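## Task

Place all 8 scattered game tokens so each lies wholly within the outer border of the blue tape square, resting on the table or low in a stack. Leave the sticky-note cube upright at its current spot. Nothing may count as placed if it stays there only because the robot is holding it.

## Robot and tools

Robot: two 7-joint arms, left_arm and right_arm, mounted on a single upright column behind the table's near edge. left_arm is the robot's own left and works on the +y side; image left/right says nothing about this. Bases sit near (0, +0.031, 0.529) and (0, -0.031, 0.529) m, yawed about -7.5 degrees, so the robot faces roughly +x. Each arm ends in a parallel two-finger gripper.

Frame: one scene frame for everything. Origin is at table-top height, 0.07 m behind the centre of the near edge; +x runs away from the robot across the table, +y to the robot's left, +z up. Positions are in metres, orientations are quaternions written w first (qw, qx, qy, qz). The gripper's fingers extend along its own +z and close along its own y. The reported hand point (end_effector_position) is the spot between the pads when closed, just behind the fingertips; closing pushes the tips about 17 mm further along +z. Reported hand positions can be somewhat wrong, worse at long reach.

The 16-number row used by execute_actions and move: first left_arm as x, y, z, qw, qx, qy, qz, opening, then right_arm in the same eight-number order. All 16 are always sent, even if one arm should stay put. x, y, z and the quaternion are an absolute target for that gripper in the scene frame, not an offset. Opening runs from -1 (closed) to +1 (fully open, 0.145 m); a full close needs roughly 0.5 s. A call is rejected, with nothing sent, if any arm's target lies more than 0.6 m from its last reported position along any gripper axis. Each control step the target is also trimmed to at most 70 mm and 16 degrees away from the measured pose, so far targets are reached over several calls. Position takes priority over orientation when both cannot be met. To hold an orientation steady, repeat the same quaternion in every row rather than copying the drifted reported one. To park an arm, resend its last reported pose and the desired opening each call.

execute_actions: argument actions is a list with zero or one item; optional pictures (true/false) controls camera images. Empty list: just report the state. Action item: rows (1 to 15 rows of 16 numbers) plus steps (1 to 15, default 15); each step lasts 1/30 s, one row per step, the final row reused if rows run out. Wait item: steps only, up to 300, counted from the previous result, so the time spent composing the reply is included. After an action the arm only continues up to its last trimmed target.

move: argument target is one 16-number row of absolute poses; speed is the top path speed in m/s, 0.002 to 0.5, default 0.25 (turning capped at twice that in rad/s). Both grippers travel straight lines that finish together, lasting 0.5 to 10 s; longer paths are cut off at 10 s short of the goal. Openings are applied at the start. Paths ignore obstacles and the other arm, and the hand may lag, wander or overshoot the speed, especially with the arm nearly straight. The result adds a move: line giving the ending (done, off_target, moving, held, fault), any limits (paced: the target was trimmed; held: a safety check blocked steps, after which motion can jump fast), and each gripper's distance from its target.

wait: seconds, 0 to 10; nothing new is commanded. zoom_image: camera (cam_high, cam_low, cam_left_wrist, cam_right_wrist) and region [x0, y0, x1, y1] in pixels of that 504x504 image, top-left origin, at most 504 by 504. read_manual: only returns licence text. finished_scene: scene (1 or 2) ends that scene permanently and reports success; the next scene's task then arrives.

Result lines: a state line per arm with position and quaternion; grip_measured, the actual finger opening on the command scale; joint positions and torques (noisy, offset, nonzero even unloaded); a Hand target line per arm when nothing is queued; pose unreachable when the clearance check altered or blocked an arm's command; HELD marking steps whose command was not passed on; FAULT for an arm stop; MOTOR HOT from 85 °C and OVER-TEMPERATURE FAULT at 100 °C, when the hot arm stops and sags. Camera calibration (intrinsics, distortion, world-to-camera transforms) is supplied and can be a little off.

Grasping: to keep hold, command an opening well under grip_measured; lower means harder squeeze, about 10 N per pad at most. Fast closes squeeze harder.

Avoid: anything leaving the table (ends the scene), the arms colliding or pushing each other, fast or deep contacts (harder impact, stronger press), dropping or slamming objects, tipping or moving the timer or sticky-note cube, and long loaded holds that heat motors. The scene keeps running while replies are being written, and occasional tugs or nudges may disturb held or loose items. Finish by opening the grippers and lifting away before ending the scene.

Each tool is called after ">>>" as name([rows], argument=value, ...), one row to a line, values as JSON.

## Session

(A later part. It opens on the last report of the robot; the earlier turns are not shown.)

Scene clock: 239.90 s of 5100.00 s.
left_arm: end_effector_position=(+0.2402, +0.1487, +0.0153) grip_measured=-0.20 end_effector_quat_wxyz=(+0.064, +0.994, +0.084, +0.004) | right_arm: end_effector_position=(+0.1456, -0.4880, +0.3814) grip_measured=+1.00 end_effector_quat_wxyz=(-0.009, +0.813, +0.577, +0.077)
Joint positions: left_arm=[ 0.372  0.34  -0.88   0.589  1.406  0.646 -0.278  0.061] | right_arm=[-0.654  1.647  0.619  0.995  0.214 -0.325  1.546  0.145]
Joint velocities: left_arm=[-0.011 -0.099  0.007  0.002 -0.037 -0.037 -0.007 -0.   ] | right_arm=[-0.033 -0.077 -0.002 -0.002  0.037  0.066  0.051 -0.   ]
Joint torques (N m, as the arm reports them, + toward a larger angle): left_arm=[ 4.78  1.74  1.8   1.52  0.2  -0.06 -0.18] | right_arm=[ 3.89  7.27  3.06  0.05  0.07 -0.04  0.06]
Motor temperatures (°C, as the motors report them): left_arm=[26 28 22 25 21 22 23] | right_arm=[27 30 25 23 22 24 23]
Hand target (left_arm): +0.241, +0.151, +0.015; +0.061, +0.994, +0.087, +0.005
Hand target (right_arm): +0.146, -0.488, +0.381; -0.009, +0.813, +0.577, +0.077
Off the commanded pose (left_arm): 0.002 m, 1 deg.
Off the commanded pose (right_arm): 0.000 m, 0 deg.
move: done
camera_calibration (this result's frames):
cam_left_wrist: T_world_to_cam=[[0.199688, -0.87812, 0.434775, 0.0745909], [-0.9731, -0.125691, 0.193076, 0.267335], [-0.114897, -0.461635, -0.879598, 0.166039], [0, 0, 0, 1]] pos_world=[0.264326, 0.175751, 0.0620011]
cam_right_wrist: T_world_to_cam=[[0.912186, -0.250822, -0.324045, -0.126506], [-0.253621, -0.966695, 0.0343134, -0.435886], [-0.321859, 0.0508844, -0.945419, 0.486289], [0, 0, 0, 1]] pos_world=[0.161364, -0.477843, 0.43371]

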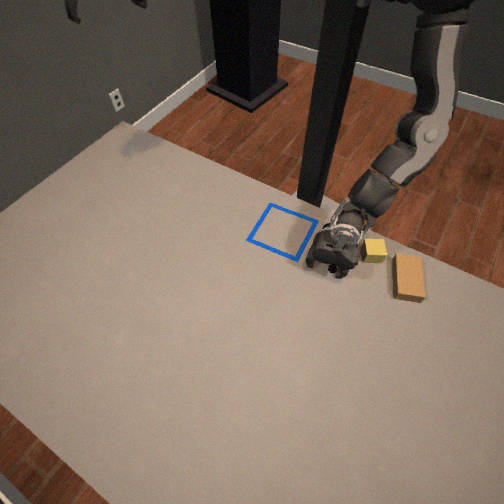

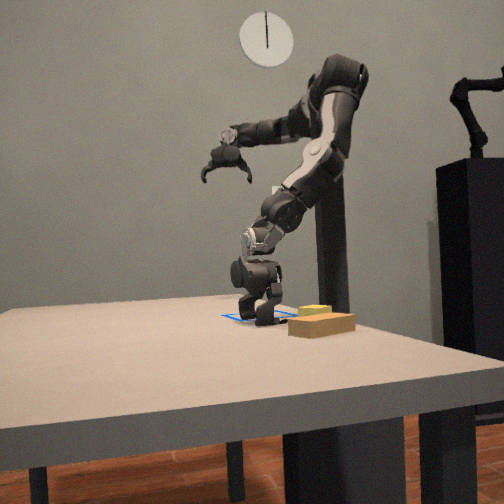

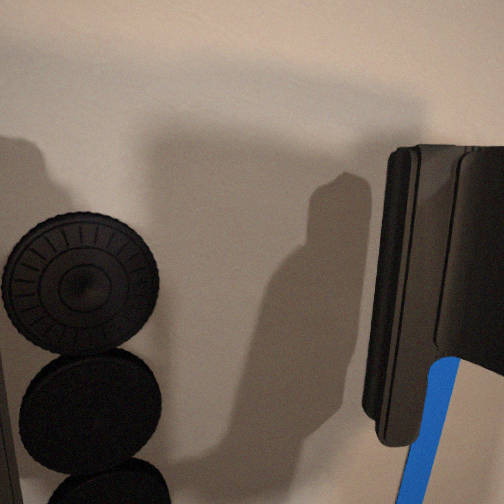

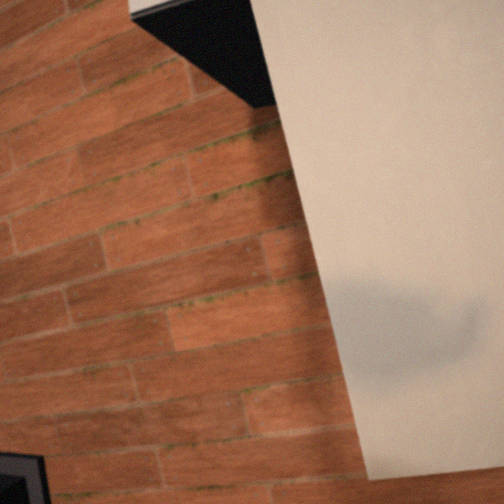

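>>> execute_actions(actions=[])

Scene clock: 254.67 s of 5100.00 s.
left_arm: end_effector_position=(+0.2402, +0.1487, +0.0153) grip_measured=-0.20 end_effector_quat_wxyz=(+0.064, +0.994, +0.084, +0.004) | right_arm: end_effector_position=(+0.1456, -0.4880, +0.3814) grip_measured=+1.00 end_effector_quat_wxyz=(-0.009, +0.813, +0.577, +0.077)
Joint positions: left_arm=[ 0.372  0.34  -0.88   0.589  1.406  0.646 -0.278  0.061] | right_arm=[-0.654  1.647  0.619  0.995  0.214 -0.325  1.546  0.145]
Joint velocities: left_arm=[-0.033 -0.033  0.017 -0.012 -0.007 -0.007 -0.066  0.   ] | right_arm=[-0.011  0.011  0.007  0.007 -0.022 -0.022  0.051  0.   ]
Joint torques (N m, as the arm reports them, + toward a larger angle): left_arm=[ 4.72  1.78  1.84  1.55  0.2  -0.05 -0.18] | right_arm=[ 3.9   7.29  3.07  0.04  0.07 -0.04  0.05]
Motor temperatures (°C, as the motors report them): left_arm=[26 27 22 25 21 22 23] | right_arm=[27 30 25 23 22 24 23]
Hand target (left_arm): +0.241, +0.151, +0.015; +0.061, +0.994, +0.087, +0.005
Hand target (right_arm): +0.146, -0.488, +0.381; -0.009, +0.813, +0.577, +0.077
Off the commanded pose (left_arm): 0.002 m, 1 deg.
Off the commanded pose (right_arm): 0.000 m, 0 deg.
Steps of this call (steps 1 to 90: nothing new was sent; then 11.77 s passed at rest). Readings (end_effector_position):
1: left_arm (+0.2402, +0.1487, +0.0153) | right_arm (+0.1456, -0.4880, +0.3814)
2: left_arm (+0.2402, +0.1487, +0.0153) | right_arm (+0.1456, -0.4880, +0.3814)
4: left_arm (+0.2402, +0.1487, +0.0153) | right_arm (+0.1456, -0.4880, +0.3814)
8: left_arm (+0.2402, +0.1487, +0.0153) | right_arm (+0.1456, -0.4880, +0.3814)
90: the state above
camera_calibration (this result's frames):
cam_left_wrist: T_world_to_cam=[[0.199688, -0.87812, 0.434775, 0.0745909], [-0.9731, -0.125691, 0.193076, 0.267335], [-0.114897, -0.461635, -0.879598, 0.166039], [0, 0, 0, 1]] pos_world=[0.264326, 0.175751, 0.0620011]
cam_right_wrist: T_world_to_cam=[[0.912186, -0.250822, -0.324045, -0.126506], [-0.253621, -0.966695, 0.0343134, -0.435886], [-0.321859, 0.0508844, -0.945419, 0.486289], [0, 0, 0, 1]] pos_world=[0.161364, -0.477843, 0.43371]

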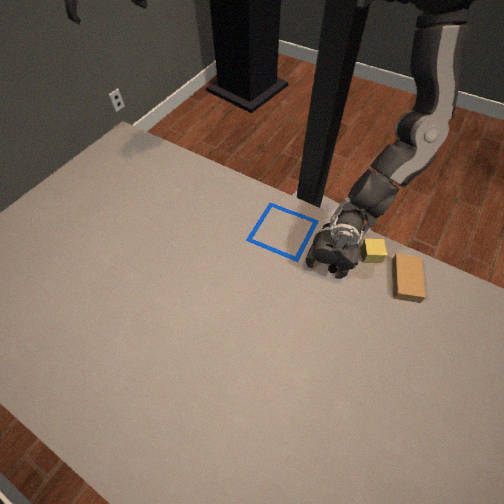

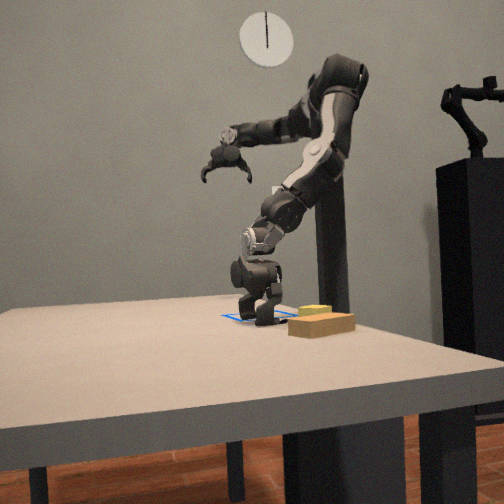

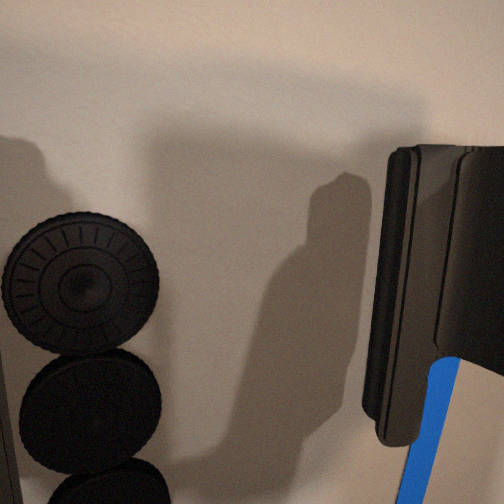

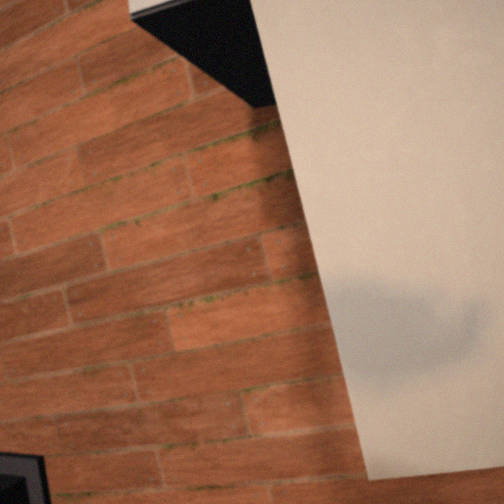

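>>> move(target=[0.2246,0.1495,0.0148,0.06082,0.99433,0.08700,0.00532,-0.2,0.1456,-0.4880,0.3814,-0.009,0.813,0.577,0.077,1], speed=0.04)

>>> move(target=[0.2258,0.1355,0.0148,0.06090,0.99570,0.06963,0.00426,-0.2,0.1456,-0.4880,0.3814,-0.009,0.813,0.577,0.077,1], speed=0.04)

Scene clock: 285.87 s of 5100.00 s.
left_arm: end_effector_position=(+0.2237, +0.1480, +0.0146) grip_measured=-0.20 end_effector_quat_wxyz=(+0.064, +0.994, +0.085, +0.003) | right_arm: end_effector_position=(+0.1456, -0.4880, +0.3814) grip_measured=+1.00 end_effector_quat_wxyz=(-0.009, +0.813, +0.577, +0.077)
Joint positions: left_arm=[ 0.295  0.375 -0.85   0.702  1.42   0.63  -0.337  0.061] | right_arm=[-0.654  1.647  0.619  0.995  0.214 -0.325  1.546  0.145]
Joint velocities: left_arm=[-0.077  0.055  0.007  0.002 -0.007 -0.037  0.007 -0.   ] | right_arm=[-0.011 -0.011 -0.017  0.012 -0.022 -0.037  0.022 -0.   ]
Joint torques (N m, as the arm reports them, + toward a larger angle): left_arm=[ 3.94  1.93  1.96  2.51  0.2  -0.05 -0.18] | right_arm=[ 3.94  7.32  3.07  0.03  0.06 -0.03  0.06]
Motor temperatures (°C, as the motors report them): left_arm=[27 27 23 25 21 22 23] | right_arm=[26 30 25 23 22 24 23]
Hand target (left_arm): +0.224, +0.149, +0.015; +0.061, +0.994, +0.087, +0.005
Hand target (right_arm): +0.146, -0.488, +0.381; -0.009, +0.813, +0.577, +0.077
Off the commanded pose (left_arm): 0.002 m, 0 deg.
Off the commanded pose (right_arm): 0.000 m, 0 deg.
After step 90, 27.50 s passed at rest.
move: done
camera_calibration (this result's frames):
cam_left_wrist: T_world_to_cam=[[0.202053, -0.878509, 0.432894, 0.07715], [-0.972404, -0.127309, 0.195508, 0.251345], [-0.116644, -0.460451, -0.879988, 0.163399], [0, 0, 0, 1]] pos_world=[0.24788, 0.175013, 0.0612514]
cam_right_wrist: T_world_to_cam=[[0.912186, -0.250822, -0.324045, -0.126506], [-0.253621, -0.966695, 0.0343134, -0.435886], [-0.321859, 0.0508844, -0.945419, 0.486289], [0, 0, 0, 1]] pos_world=[0.161364, -0.477843, 0.43371]

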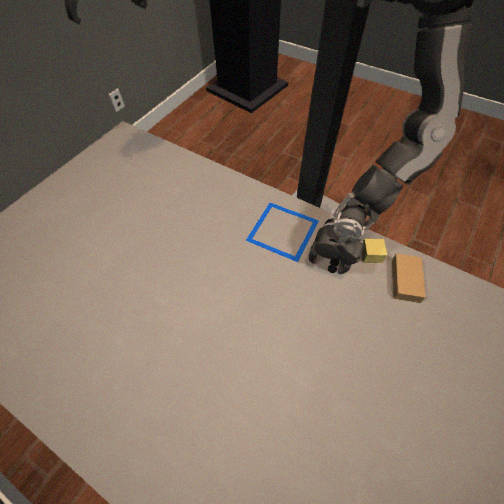

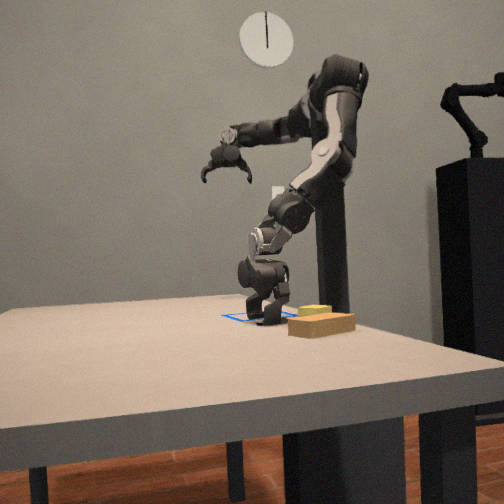

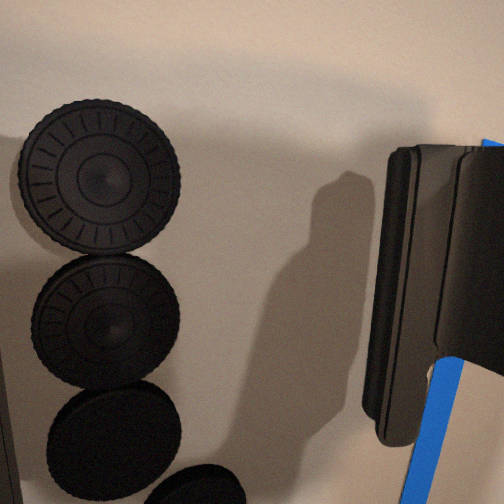

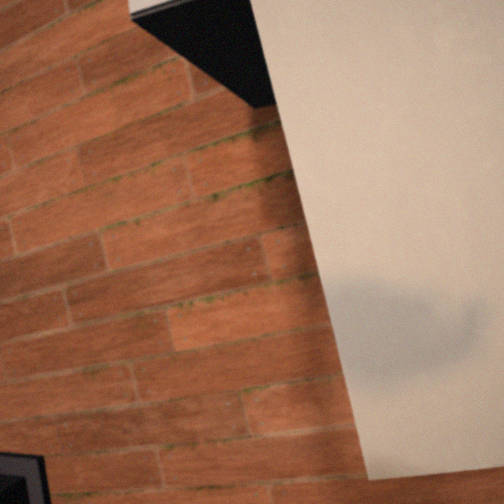

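Scene clock: 286.57 s of 5100.00 s.
left_arm: end_effector_position=(+0.2266, +0.1339, +0.0155) grip_measured=-0.20 end_effector_quat_wxyz=(+0.066, +0.995, +0.071, +0.006) | right_arm: end_effector_position=(+0.1456, -0.4880, +0.3814) grip_measured=+1.00 end_effector_quat_wxyz=(-0.009, +0.813, +0.577, +0.077)
Joint positions: left_arm=[ 0.309  0.343 -0.86   0.7    1.405  0.63  -0.351  0.061] | right_arm=[-0.654  1.647  0.619  0.995  0.214 -0.325  1.546  0.145]
Joint velocities: left_arm=[-0.055  0.033 -0.007 -0.027 -0.081  0.007  0.022 -0.   ] | right_arm=[ 0.033  0.011 -0.012 -0.017 -0.007  0.095 -0.081  0.   ]
Joint torques (N m, as the arm reports them, + toward a larger angle): left_arm=[ 4.36  1.37  1.04  1.73  0.12  0.07 -0.17] | right_arm=[ 3.93  7.25  3.07  0.01  0.07 -0.02  0.06]
Motor temperatures (°C, as the motors report them): left_arm=[27 27 23 25 21 22 23] | right_arm=[26 30 25 23 22 24 23]
Hand target (left_arm): +0.226, +0.136, +0.015; +0.061, +0.996, +0.070, +0.004
Hand target (right_arm): +0.146, -0.488, +0.381; -0.009, +0.813, +0.577, +0.077
Off the commanded pose (left_arm): 0.002 m, 1 deg.
Off the commanded pose (right_arm): 0.000 m, 0 deg.
move: done
camera_calibration (this result's frames):
cam_left_wrist: T_world_to_cam=[[0.174555, -0.882249, 0.437227, 0.0704233], [-0.976918, -0.0996455, 0.18895, 0.249595], [-0.123133, -0.460117, -0.879278, 0.159404], [0, 0, 0, 1]] pos_world=[0.251169, 0.160346, 0.062209]
cam_right_wrist: T_world_to_cam=[[0.912186, -0.250822, -0.324045, -0.126506], [-0.253621, -0.966695, 0.0343134, -0.435886], [-0.321859, 0.0508844, -0.945419, 0.486289], [0, 0, 0, 1]] pos_world=[0.161364, -0.477843, 0.43371]

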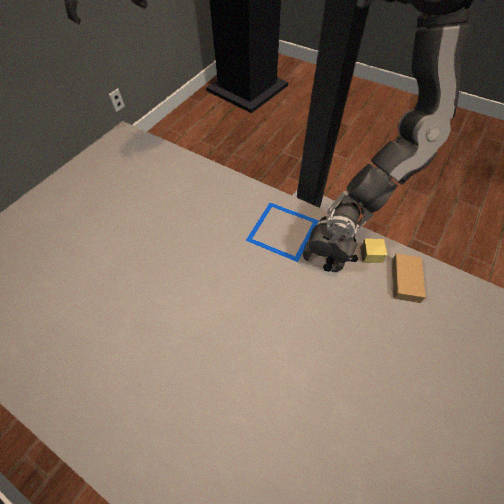

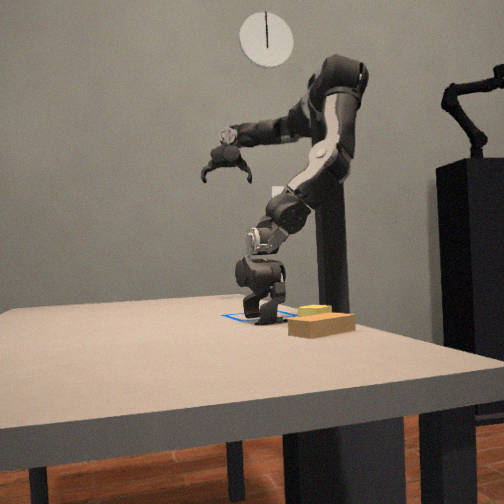

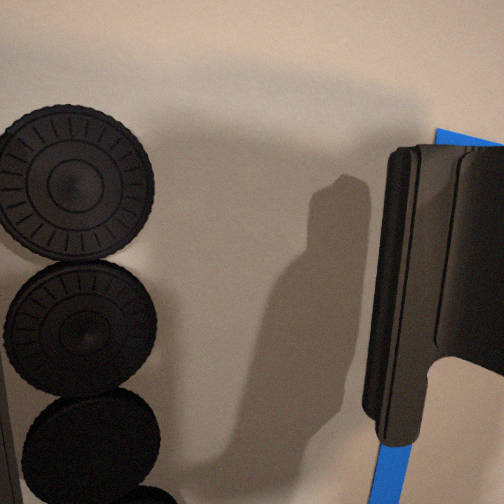

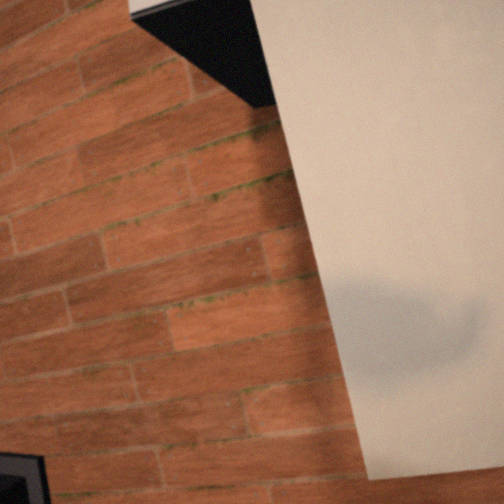

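>>> zoom_image(camera="cam_left_wrist", region=[0, 300, 260, 504])

>>> zoom_image(camera="cam_high", region=[280, 180, 420, 300])

Region (0, 300, 260, 504) of cam_left_wrist's 504x504 image, scaled by 1.938, with more detail than that image has; it fills the top 395 rows of this view, and the rest is white.

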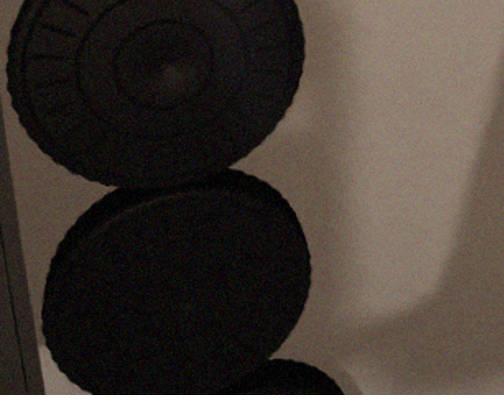

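Region (280, 180, 420, 300) of cam_high's 504x504 image, scaled by 3.600, with more detail than that image has; it fills the top 432 rows of this view, and the rest is white.

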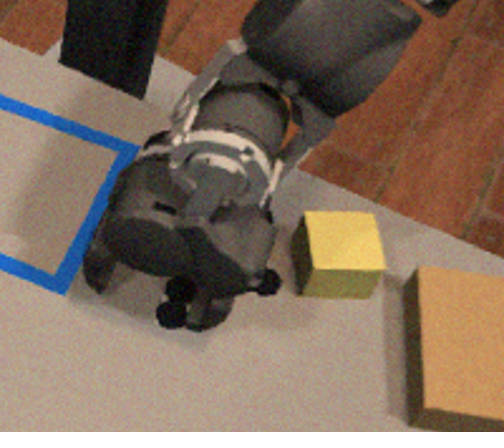

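>>> move(target=[0.2249,0.0987,0.0148,0.06105,0.99809,0.00871,0.00053,-0.2,0.1456,-0.4880,0.3814,-0.009,0.813,0.577,0.077,1], speed=0.07)

>>> move(target=[0.2260,0.0322,0.0148,0.06105,0.99809,0.00871,0.00053,-0.2,0.1456,-0.4880,0.3814,-0.009,0.813,0.577,0.077,1], speed=0.07)

Scene clock: 315.67 s of 5100.00 s.
left_arm: end_effector_position=(+0.2251, +0.0966, +0.0154) grip_measured=-0.20 end_effector_quat_wxyz=(+0.066, +0.998, +0.010, +0.001) | right_arm: end_effector_position=(+0.1456, -0.4880, +0.3814) grip_measured=+1.00 end_effector_quat_wxyz=(-0.009, +0.813, +0.577, +0.077)
Joint positions: left_arm=[ 0.35   0.255 -0.935  0.672  1.36   0.643 -0.364  0.061] | right_arm=[-0.654  1.647  0.619  0.995  0.214 -0.325  1.546  0.145]
Joint velocities: left_arm=[-0.033  0.033 -0.022  0.002 -0.007 -0.022 -0.037 -0.   ] | right_arm=[ 0.033  0.033 -0.027 -0.002  0.007  0.051 -0.007 -0.   ]
Joint torques (N m, as the arm reports them, + toward a larger angle): left_arm=[ 4.74  0.68  0.87  1.85  0.1   0.12 -0.17] | right_arm=[ 3.89  7.31  3.07  0.04  0.06 -0.03  0.05]
Motor temperatures (°C, as the motors report them): left_arm=[27 27 22 25 21 22 23] | right_arm=[26 30 25 23 22 24 23]
Hand target (left_arm): +0.224, +0.099, +0.015; +0.061, +0.998, +0.009, -0.000
Hand target (right_arm): +0.146, -0.488, +0.381; -0.009, +0.813, +0.577, +0.077
Off the commanded pose (left_arm): 0.002 m, 1 deg.
Off the commanded pose (right_arm): 0.000 m, 0 deg.
After step 90, 24.97 s passed at rest.
move: done
camera_calibration (this result's frames):
cam_left_wrist: T_world_to_cam=[[0.0663986, -0.896713, 0.437604, 0.0635162], [-0.981664, 0.0198308, 0.189586, 0.233962], [-0.178683, -0.442168, -0.878954, 0.152806], [0, 0, 0, 1]] pos_world=[0.252758, 0.119882, 0.0621586]
cam_right_wrist: T_world_to_cam=[[0.912186, -0.250822, -0.324045, -0.126506], [-0.253621, -0.966695, 0.0343134, -0.435886], [-0.321859, 0.0508844, -0.945419, 0.486289], [0, 0, 0, 1]] pos_world=[0.161364, -0.477843, 0.43371]

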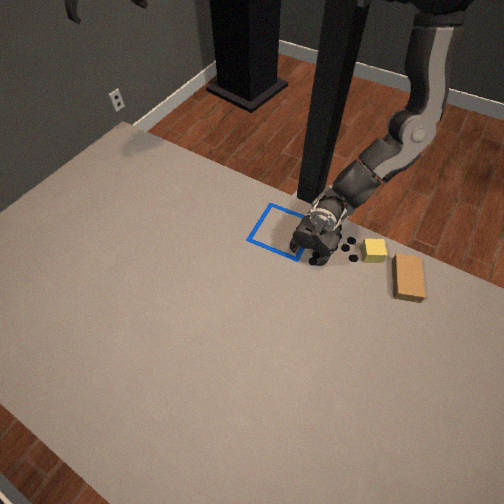

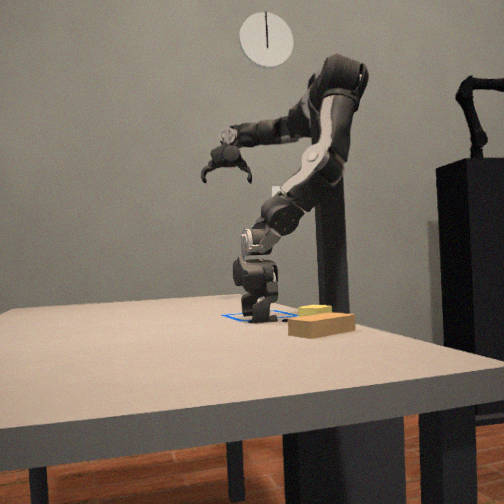

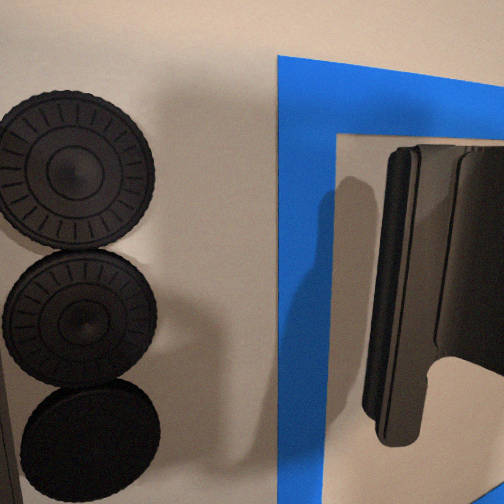

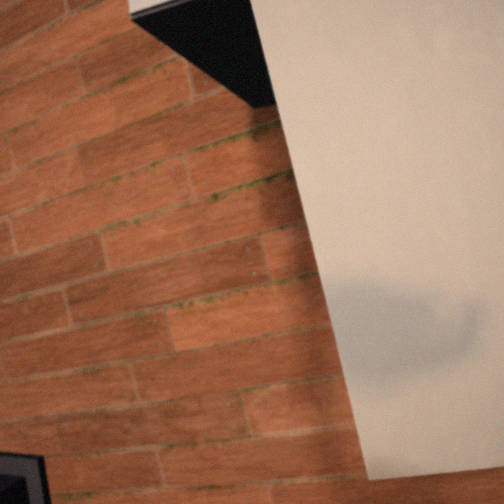

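Scene clock: 316.97 s of 5100.00 s.
left_arm: end_effector_position=(+0.2266, +0.0305, +0.0158) grip_measured=-0.20 end_effector_quat_wxyz=(+0.065, +0.998, +0.009, +0.001) | right_arm: end_effector_position=(+0.1456, -0.4880, +0.3814) grip_measured=+1.00 end_effector_quat_wxyz=(-0.009, +0.813, +0.577, +0.077)
Joint positions: left_arm=[ 0.421  0.025 -0.934  0.493  1.347  0.595 -0.438  0.061] | right_arm=[-0.654  1.647  0.619  0.995  0.214 -0.325  1.546  0.145]
Joint velocities: left_arm=[-0.055  0.033  0.002  0.012 -0.051  0.037  0.022  0.   ] | right_arm=[-0.011  0.011 -0.017 -0.012 -0.037  0.051 -0.037 -0.   ]
Joint torques (N m, as the arm reports them, + toward a larger angle): left_arm=[ 5.02 -1.01  0.77  1.97  0.1  -0.05 -0.15] | right_arm=[ 3.9   7.31  3.09  0.04  0.07 -0.04  0.06]
Motor temperatures (°C, as the motors report them): left_arm=[27 27 22 25 21 22 23] | right_arm=[26 30 25 23 22 24 23]
Hand target (left_arm): +0.227, +0.033, +0.015; +0.061, +0.998, +0.009, +0.002
Hand target (right_arm): +0.146, -0.488, +0.381; -0.009, +0.813, +0.577, +0.077
Off the commanded pose (left_arm): 0.002 m, 0 deg.
Off the commanded pose (right_arm): 0.000 m, 0 deg.
move: done
camera_calibration (this result's frames):
cam_left_wrist: T_world_to_cam=[[0.0639079, -0.897571, 0.436214, 0.00464954], [-0.981399, 0.0227658, 0.190624, 0.236467], [-0.18103, -0.440283, -0.87942, 0.12466], [0, 0, 0, 1]] pos_world=[0.254338, 0.0536754, 0.0625235]
cam_right_wrist: T_world_to_cam=[[0.912186, -0.250822, -0.324045, -0.126506], [-0.253621, -0.966695, 0.0343134, -0.435886], [-0.321859, 0.0508844, -0.945419, 0.486289], [0, 0, 0, 1]] pos_world=[0.161364, -0.477843, 0.43371]

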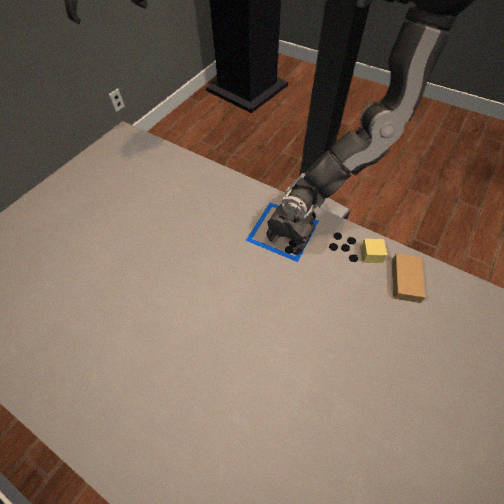

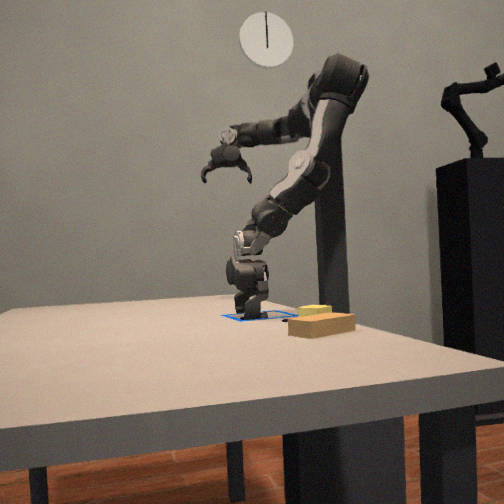

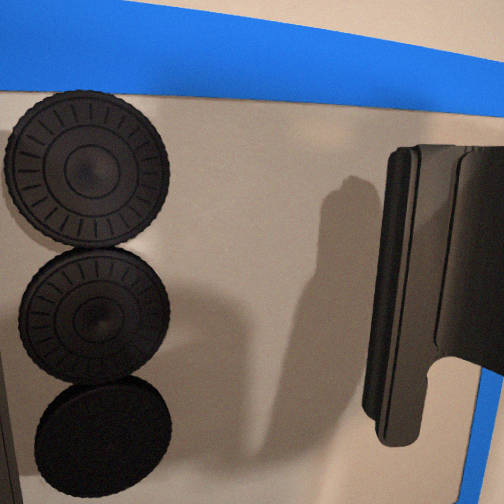

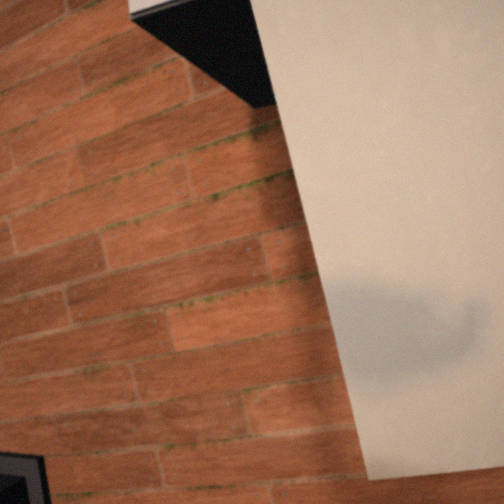

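>>> zoom_image(camera="cam_high", region=[310, 210, 410, 290])

Region (310, 210, 410, 290) of cam_high's 504x504 image, scaled by 5.040, with more detail than that image has; it fills the top 403 rows of this view, and the rest is white.

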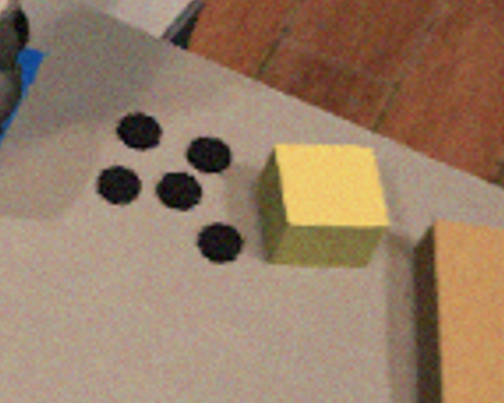

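>>> move(target=[0.1400,0.1220,0.036,0.05949,0.97255,0.22453,0.01373,-0.2,0.1456,-0.4880,0.3814,-0.009,0.813,0.577,0.077,1], speed=0.18)

Scene clock: 438.57 s of 5100.00 s.
left_arm: end_effector_position=(+0.1392, +0.1202, +0.0352) grip_measured=-0.20 end_effector_quat_wxyz=(+0.063, +0.973, +0.222, +0.013) | right_arm: end_effector_position=(+0.1456, -0.4880, +0.3814) grip_measured=+1.00 end_effector_quat_wxyz=(-0.009, +0.813, +0.577, +0.077)
Joint positions: left_arm=[-0.184  0.365 -0.542  1.261  1.488  0.424 -0.721  0.061] | right_arm=[-0.654  1.647  0.619  0.995  0.214 -0.325  1.546  0.145]
Joint velocities: left_arm=[-0.077 -0.011 -0.017 -0.007 -0.037  0.007  0.066  0.   ] | right_arm=[ 0.011 -0.077 -0.002 -0.002 -0.051 -0.037 -0.037 -0.   ]
Joint torques (N m, as the arm reports them, + toward a larger angle): left_arm=[ 1.01  0.81  1.43  3.49  0.15 -0.04 -0.1 ] | right_arm=[ 3.92  7.3   3.07  0.    0.08 -0.03  0.05]
Motor temperatures (°C, as the motors report them): left_arm=[28 26 22 26 21 22 23] | right_arm=[26 31 25 23 22 24 23]
Hand target (left_arm): +0.140, +0.120, +0.035; +0.063, +0.972, +0.224, +0.014
Hand target (right_arm): +0.146, -0.488, +0.381; -0.009, +0.813, +0.577, +0.077
Off the commanded pose (left_arm): 0.002 m, 1 deg.
Off the commanded pose (right_arm): 0.000 m, 0 deg.
After step 90, 117.00 s passed at rest.
move: done
camera_calibration (this result's frames):
cam_left_wrist: T_world_to_cam=[[0.434141, -0.788857, 0.435001, 0.017712], [-0.900687, -0.389153, 0.193193, 0.183183], [0.0168799, -0.475672, -0.87946, 0.142097], [0, 0, 0, 1]] pos_world=[0.154902, 0.15285, 0.0818746]
cam_right_wrist: T_world_to_cam=[[0.912186, -0.250822, -0.324045, -0.126506], [-0.253621, -0.966695, 0.0343134, -0.435886], [-0.321859, 0.0508844, -0.945419, 0.486289], [0, 0, 0, 1]] pos_world=[0.161364, -0.477843, 0.43371]

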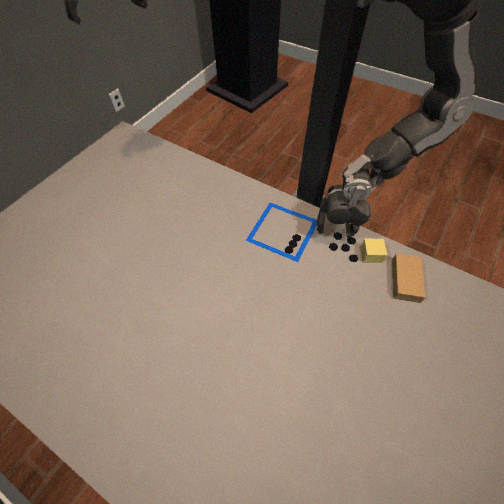

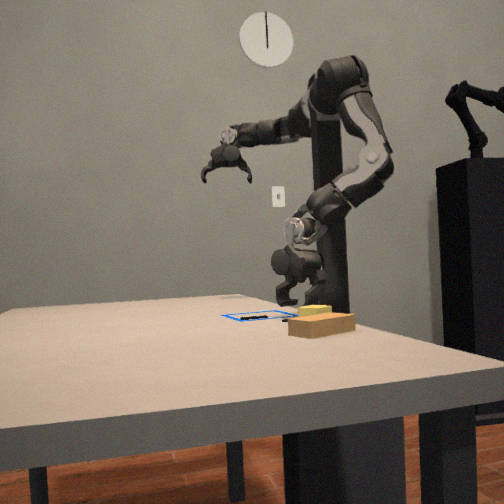

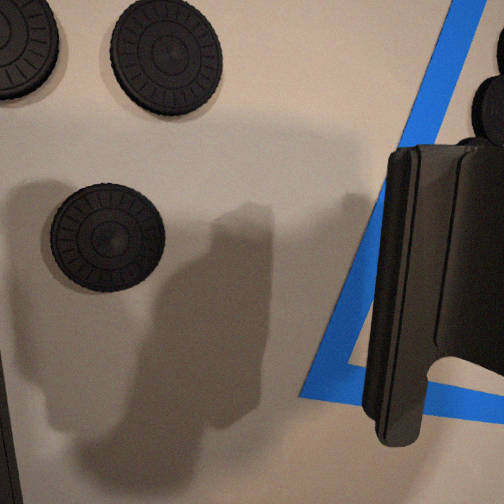

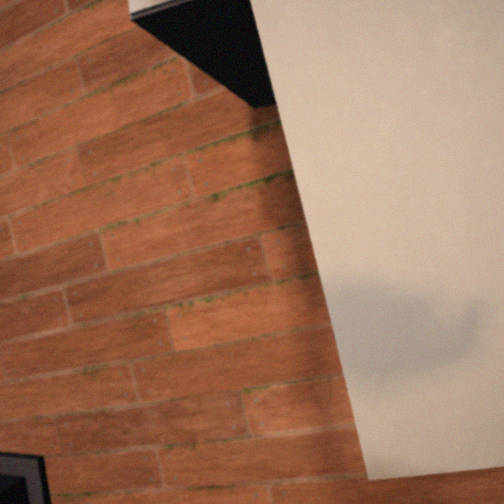

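>>> move(target=[0.1253,0.1532,0.025,0.05949,0.97255,0.22453,0.01373,-0.2,0.1456,-0.4880,0.3814,-0.009,0.813,0.577,0.077,1], speed=0.06)

>>> move(target=[0.1253,0.1532,0.0148,0.05949,0.97255,0.22453,0.01373,-0.2,0.1456,-0.4880,0.3814,-0.009,0.813,0.577,0.077,1], speed=0.03)

>>> move(target=[0.1348,0.1321,0.0148,0.05949,0.97255,0.22453,0.01373,-0.2,0.1456,-0.4880,0.3814,-0.009,0.813,0.577,0.077,1], speed=0.05)

Scene clock: 457.47 s of 5100.00 s.
left_arm: end_effector_position=(+0.1250, +0.1538, +0.0247) grip_measured=-0.20 end_effector_quat_wxyz=(+0.057, +0.973, +0.224, +0.012) | right_arm: end_effector_position=(+0.1456, -0.4880, +0.3814) grip_measured=+1.00 end_effector_quat_wxyz=(-0.009, +0.813, +0.577, +0.077)
Joint positions: left_arm=[-0.225  0.443 -0.54   1.215  1.488  0.414 -0.606  0.061] | right_arm=[-0.654  1.647  0.619  0.995  0.214 -0.325  1.546  0.145]
Joint velocities: left_arm=[-0.055  0.011 -0.007 -0.002  0.037 -0.066 -0.066  0.   ] | right_arm=[ 0.055  0.055  0.007 -0.002  0.007 -0.051 -0.007  0.   ]
Joint torques (N m, as the arm reports them, + toward a larger angle): left_arm=[ 0.68  1.46  1.31  2.51  0.13 -0.04  0.21] | right_arm=[ 3.88  7.32  3.1   0.01  0.07 -0.04  0.06]
Motor temperatures (°C, as the motors report them): left_arm=[27 26 22 26 21 22 23] | right_arm=[25 31 25 23 22 24 23]
Hand target (left_arm): +0.126, +0.153, +0.025; +0.059, +0.972, +0.225, +0.014
Hand target (right_arm): +0.146, -0.488, +0.381; -0.009, +0.813, +0.577, +0.077
Off the commanded pose (left_arm): 0.001 m, 0 deg.
Off the commanded pose (right_arm): 0.000 m, 0 deg.
After step 90, 15.03 s passed at rest.
move: done
camera_calibration (this result's frames):
cam_left_wrist: T_world_to_cam=[[0.43887, -0.792356, 0.423752, 0.0551343], [-0.898441, -0.394331, 0.19315, 0.185988], [0.0140547, -0.465484, -0.884945, 0.147974], [0, 0, 0, 1]] pos_world=[0.140822, 0.185906, 0.0716617]
cam_right_wrist: T_world_to_cam=[[0.912186, -0.250822, -0.324045, -0.126506], [-0.253621, -0.966695, 0.0343134, -0.435886], [-0.321859, 0.0508844, -0.945419, 0.486289], [0, 0, 0, 1]] pos_world=[0.161364, -0.477843, 0.43371]

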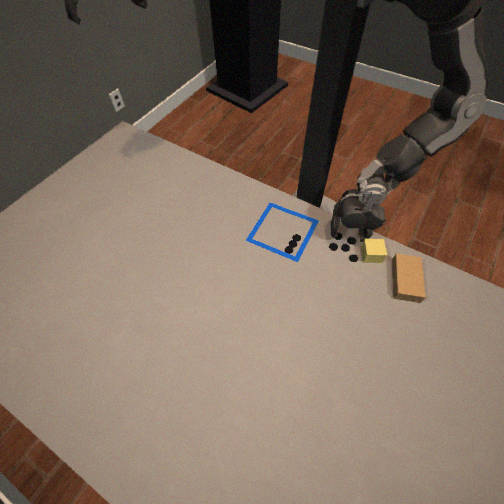

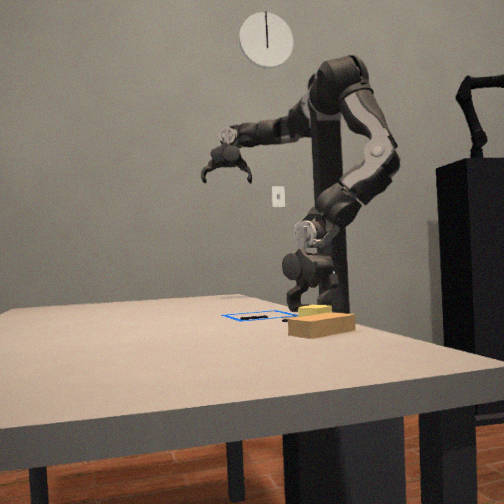

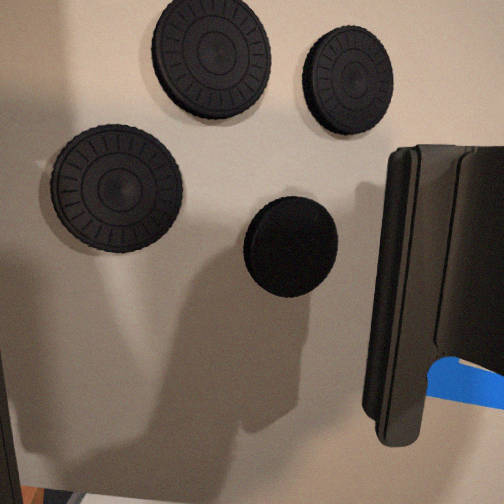

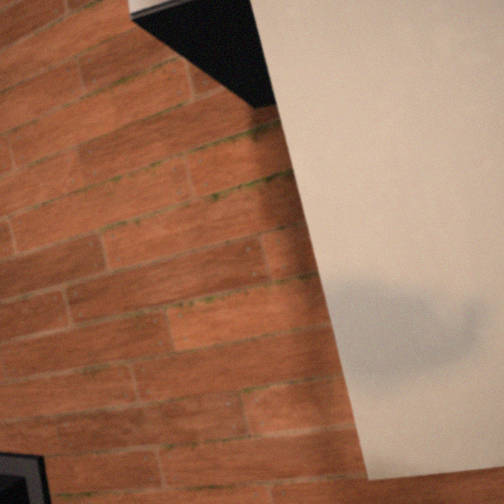

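Scene clock: 458.17 s of 5100.00 s.
left_arm: end_effector_position=(+0.1255, +0.1545, +0.0152) grip_measured=-0.20 end_effector_quat_wxyz=(+0.057, +0.973, +0.225, +0.013) | right_arm: end_effector_position=(+0.1456, -0.4880, +0.3814) grip_measured=+1.00 end_effector_quat_wxyz=(-0.009, +0.813, +0.577, +0.077)
Joint positions: left_arm=[-0.198  0.421 -0.55   1.139  1.464  0.406 -0.558  0.061] | right_arm=[-0.654  1.647  0.619  0.995  0.214 -0.325  1.546  0.145]
Joint velocities: left_arm=[-0.055 -0.077  0.012  0.027 -0.037  0.007 -0.007 -0.   ] | right_arm=[-0.011  0.077 -0.002 -0.022 -0.007  0.081 -0.007  0.   ]
Joint torques (N m, as the arm reports them, + toward a larger angle): left_arm=[ 0.77  1.24  0.82  2.16  0.09 -0.05  0.22] | right_arm=[ 3.91  7.24  3.07  0.02  0.07 -0.03  0.05]
Motor temperatures (°C, as the motors report them): left_arm=[27 26 22 26 21 22 23] | right_arm=[25 31 25 23 22 24 23]
Hand target (left_arm): +0.126, +0.153, +0.015; +0.059, +0.972, +0.225, +0.014
Hand target (right_arm): +0.146, -0.488, +0.381; -0.009, +0.813, +0.577, +0.077
Off the commanded pose (left_arm): 0.001 m, 0 deg.
Off the commanded pose (right_arm): 0.000 m, 0 deg.
move: done
camera_calibration (this result's frames):
cam_left_wrist: T_world_to_cam=[[0.440191, -0.791183, 0.424572, 0.0591281], [-0.897751, -0.396535, 0.191841, 0.188811], [0.016577, -0.465607, -0.884836, 0.139599], [0, 0, 0, 1]] pos_world=[0.141163, 0.18665, 0.0621969]
cam_right_wrist: T_world_to_cam=[[0.912186, -0.250822, -0.324045, -0.126506], [-0.253621, -0.966695, 0.0343134, -0.435886], [-0.321859, 0.0508844, -0.945419, 0.486289], [0, 0, 0, 1]] pos_world=[0.161364, -0.477843, 0.43371]

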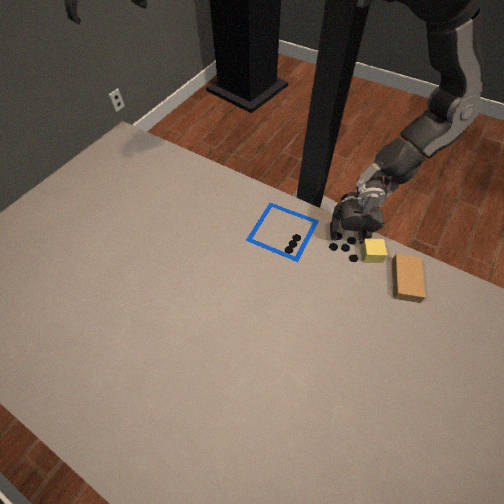

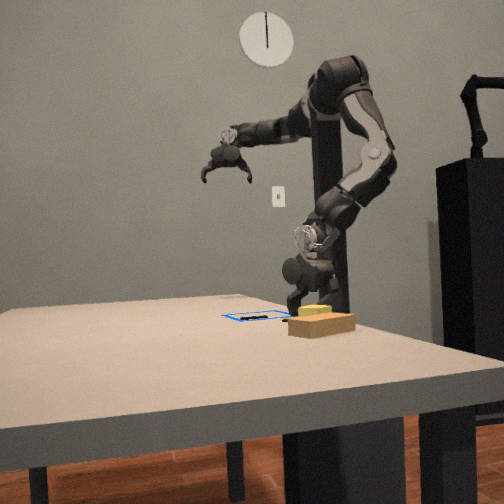

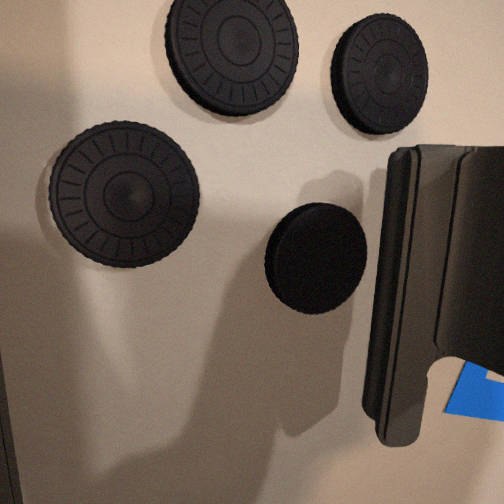

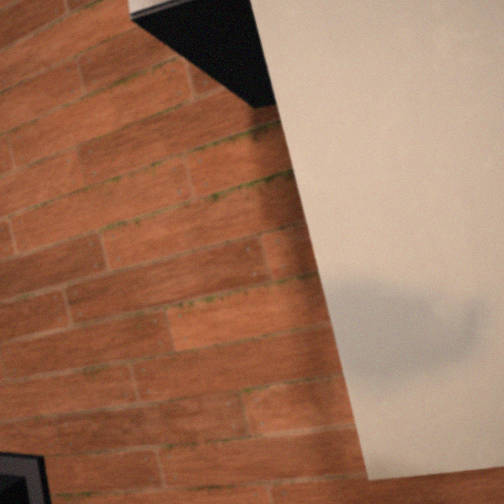

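Scene clock: 458.90 s of 5100.00 s.
left_arm: end_effector_position=(+0.1363, +0.1303, +0.0160) grip_measured=-0.20 end_effector_quat_wxyz=(+0.065, +0.972, +0.224, +0.015) | right_arm: end_effector_position=(+0.1456, -0.4880, +0.3814) grip_measured=+1.00 end_effector_quat_wxyz=(-0.009, +0.813, +0.577, +0.077)
Joint positions: left_arm=[-0.155  0.356 -0.556  1.123  1.449  0.406 -0.6    0.061] | right_arm=[-0.654  1.647  0.619  0.995  0.214 -0.325  1.546  0.145]
Joint velocities: left_arm=[-0.033 -0.055 -0.022  0.007  0.051 -0.037 -0.066 -0.   ] | right_arm=[-0.055 -0.011  0.027 -0.007  0.037 -0.037 -0.022  0.   ]
Joint torques (N m, as the arm reports them, + toward a larger angle): left_arm=[ 0.87  1.2   0.79  2.26  0.07 -0.02 -0.18] | right_arm=[ 3.9   7.3   3.06  0.03  0.07 -0.03  0.05]
Motor temperatures (°C, as the motors report them): left_arm=[27 26 22 26 21 22 23] | right_arm=[25 31 25 23 22 24 23]
Hand target (left_arm): +0.135, +0.132, +0.015; +0.060, +0.973, +0.224, +0.014
Hand target (right_arm): +0.146, -0.488, +0.381; -0.009, +0.813, +0.577, +0.077
Off the commanded pose (left_arm): 0.003 m, 1 deg.
Off the commanded pose (right_arm): 0.000 m, 0 deg.
move: done
camera_calibration (this result's frames):
cam_left_wrist: T_world_to_cam=[[0.436205, -0.786035, 0.438035, 0.0345992], [-0.899559, -0.393228, 0.190169, 0.188689], [0.022768, -0.476992, -0.878613, 0.129438], [0, 0, 0, 1]] pos_world=[0.151698, 0.163135, 0.0626872]
cam_right_wrist: T_world_to_cam=[[0.912186, -0.250822, -0.324045, -0.126506], [-0.253621, -0.966695, 0.0343134, -0.435886], [-0.321859, 0.0508844, -0.945419, 0.486289], [0, 0, 0, 1]] pos_world=[0.161364, -0.477843, 0.43371]

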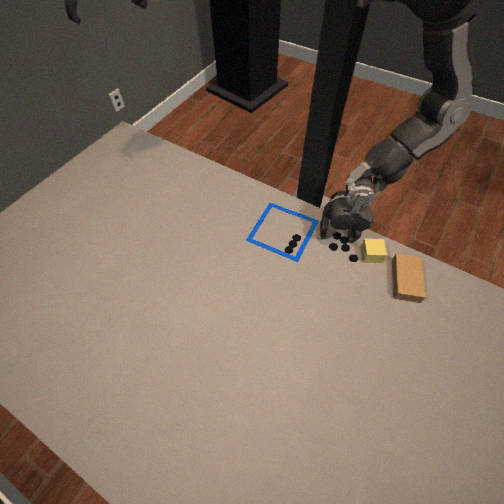

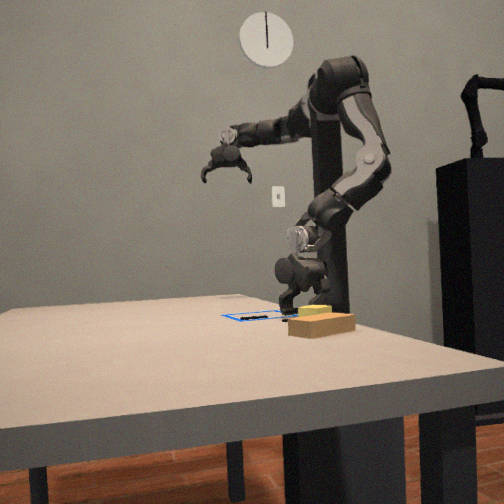

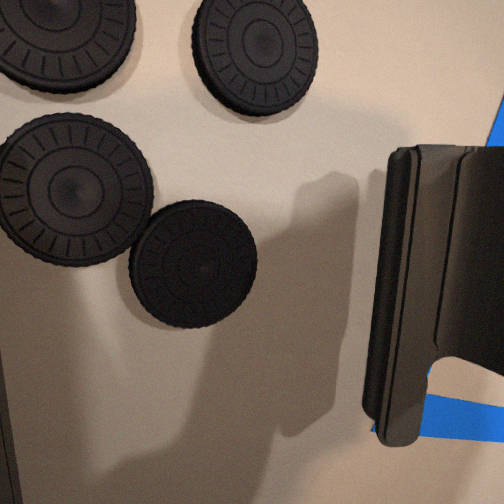

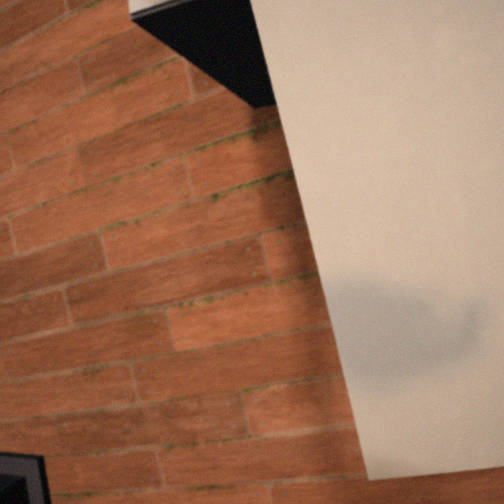

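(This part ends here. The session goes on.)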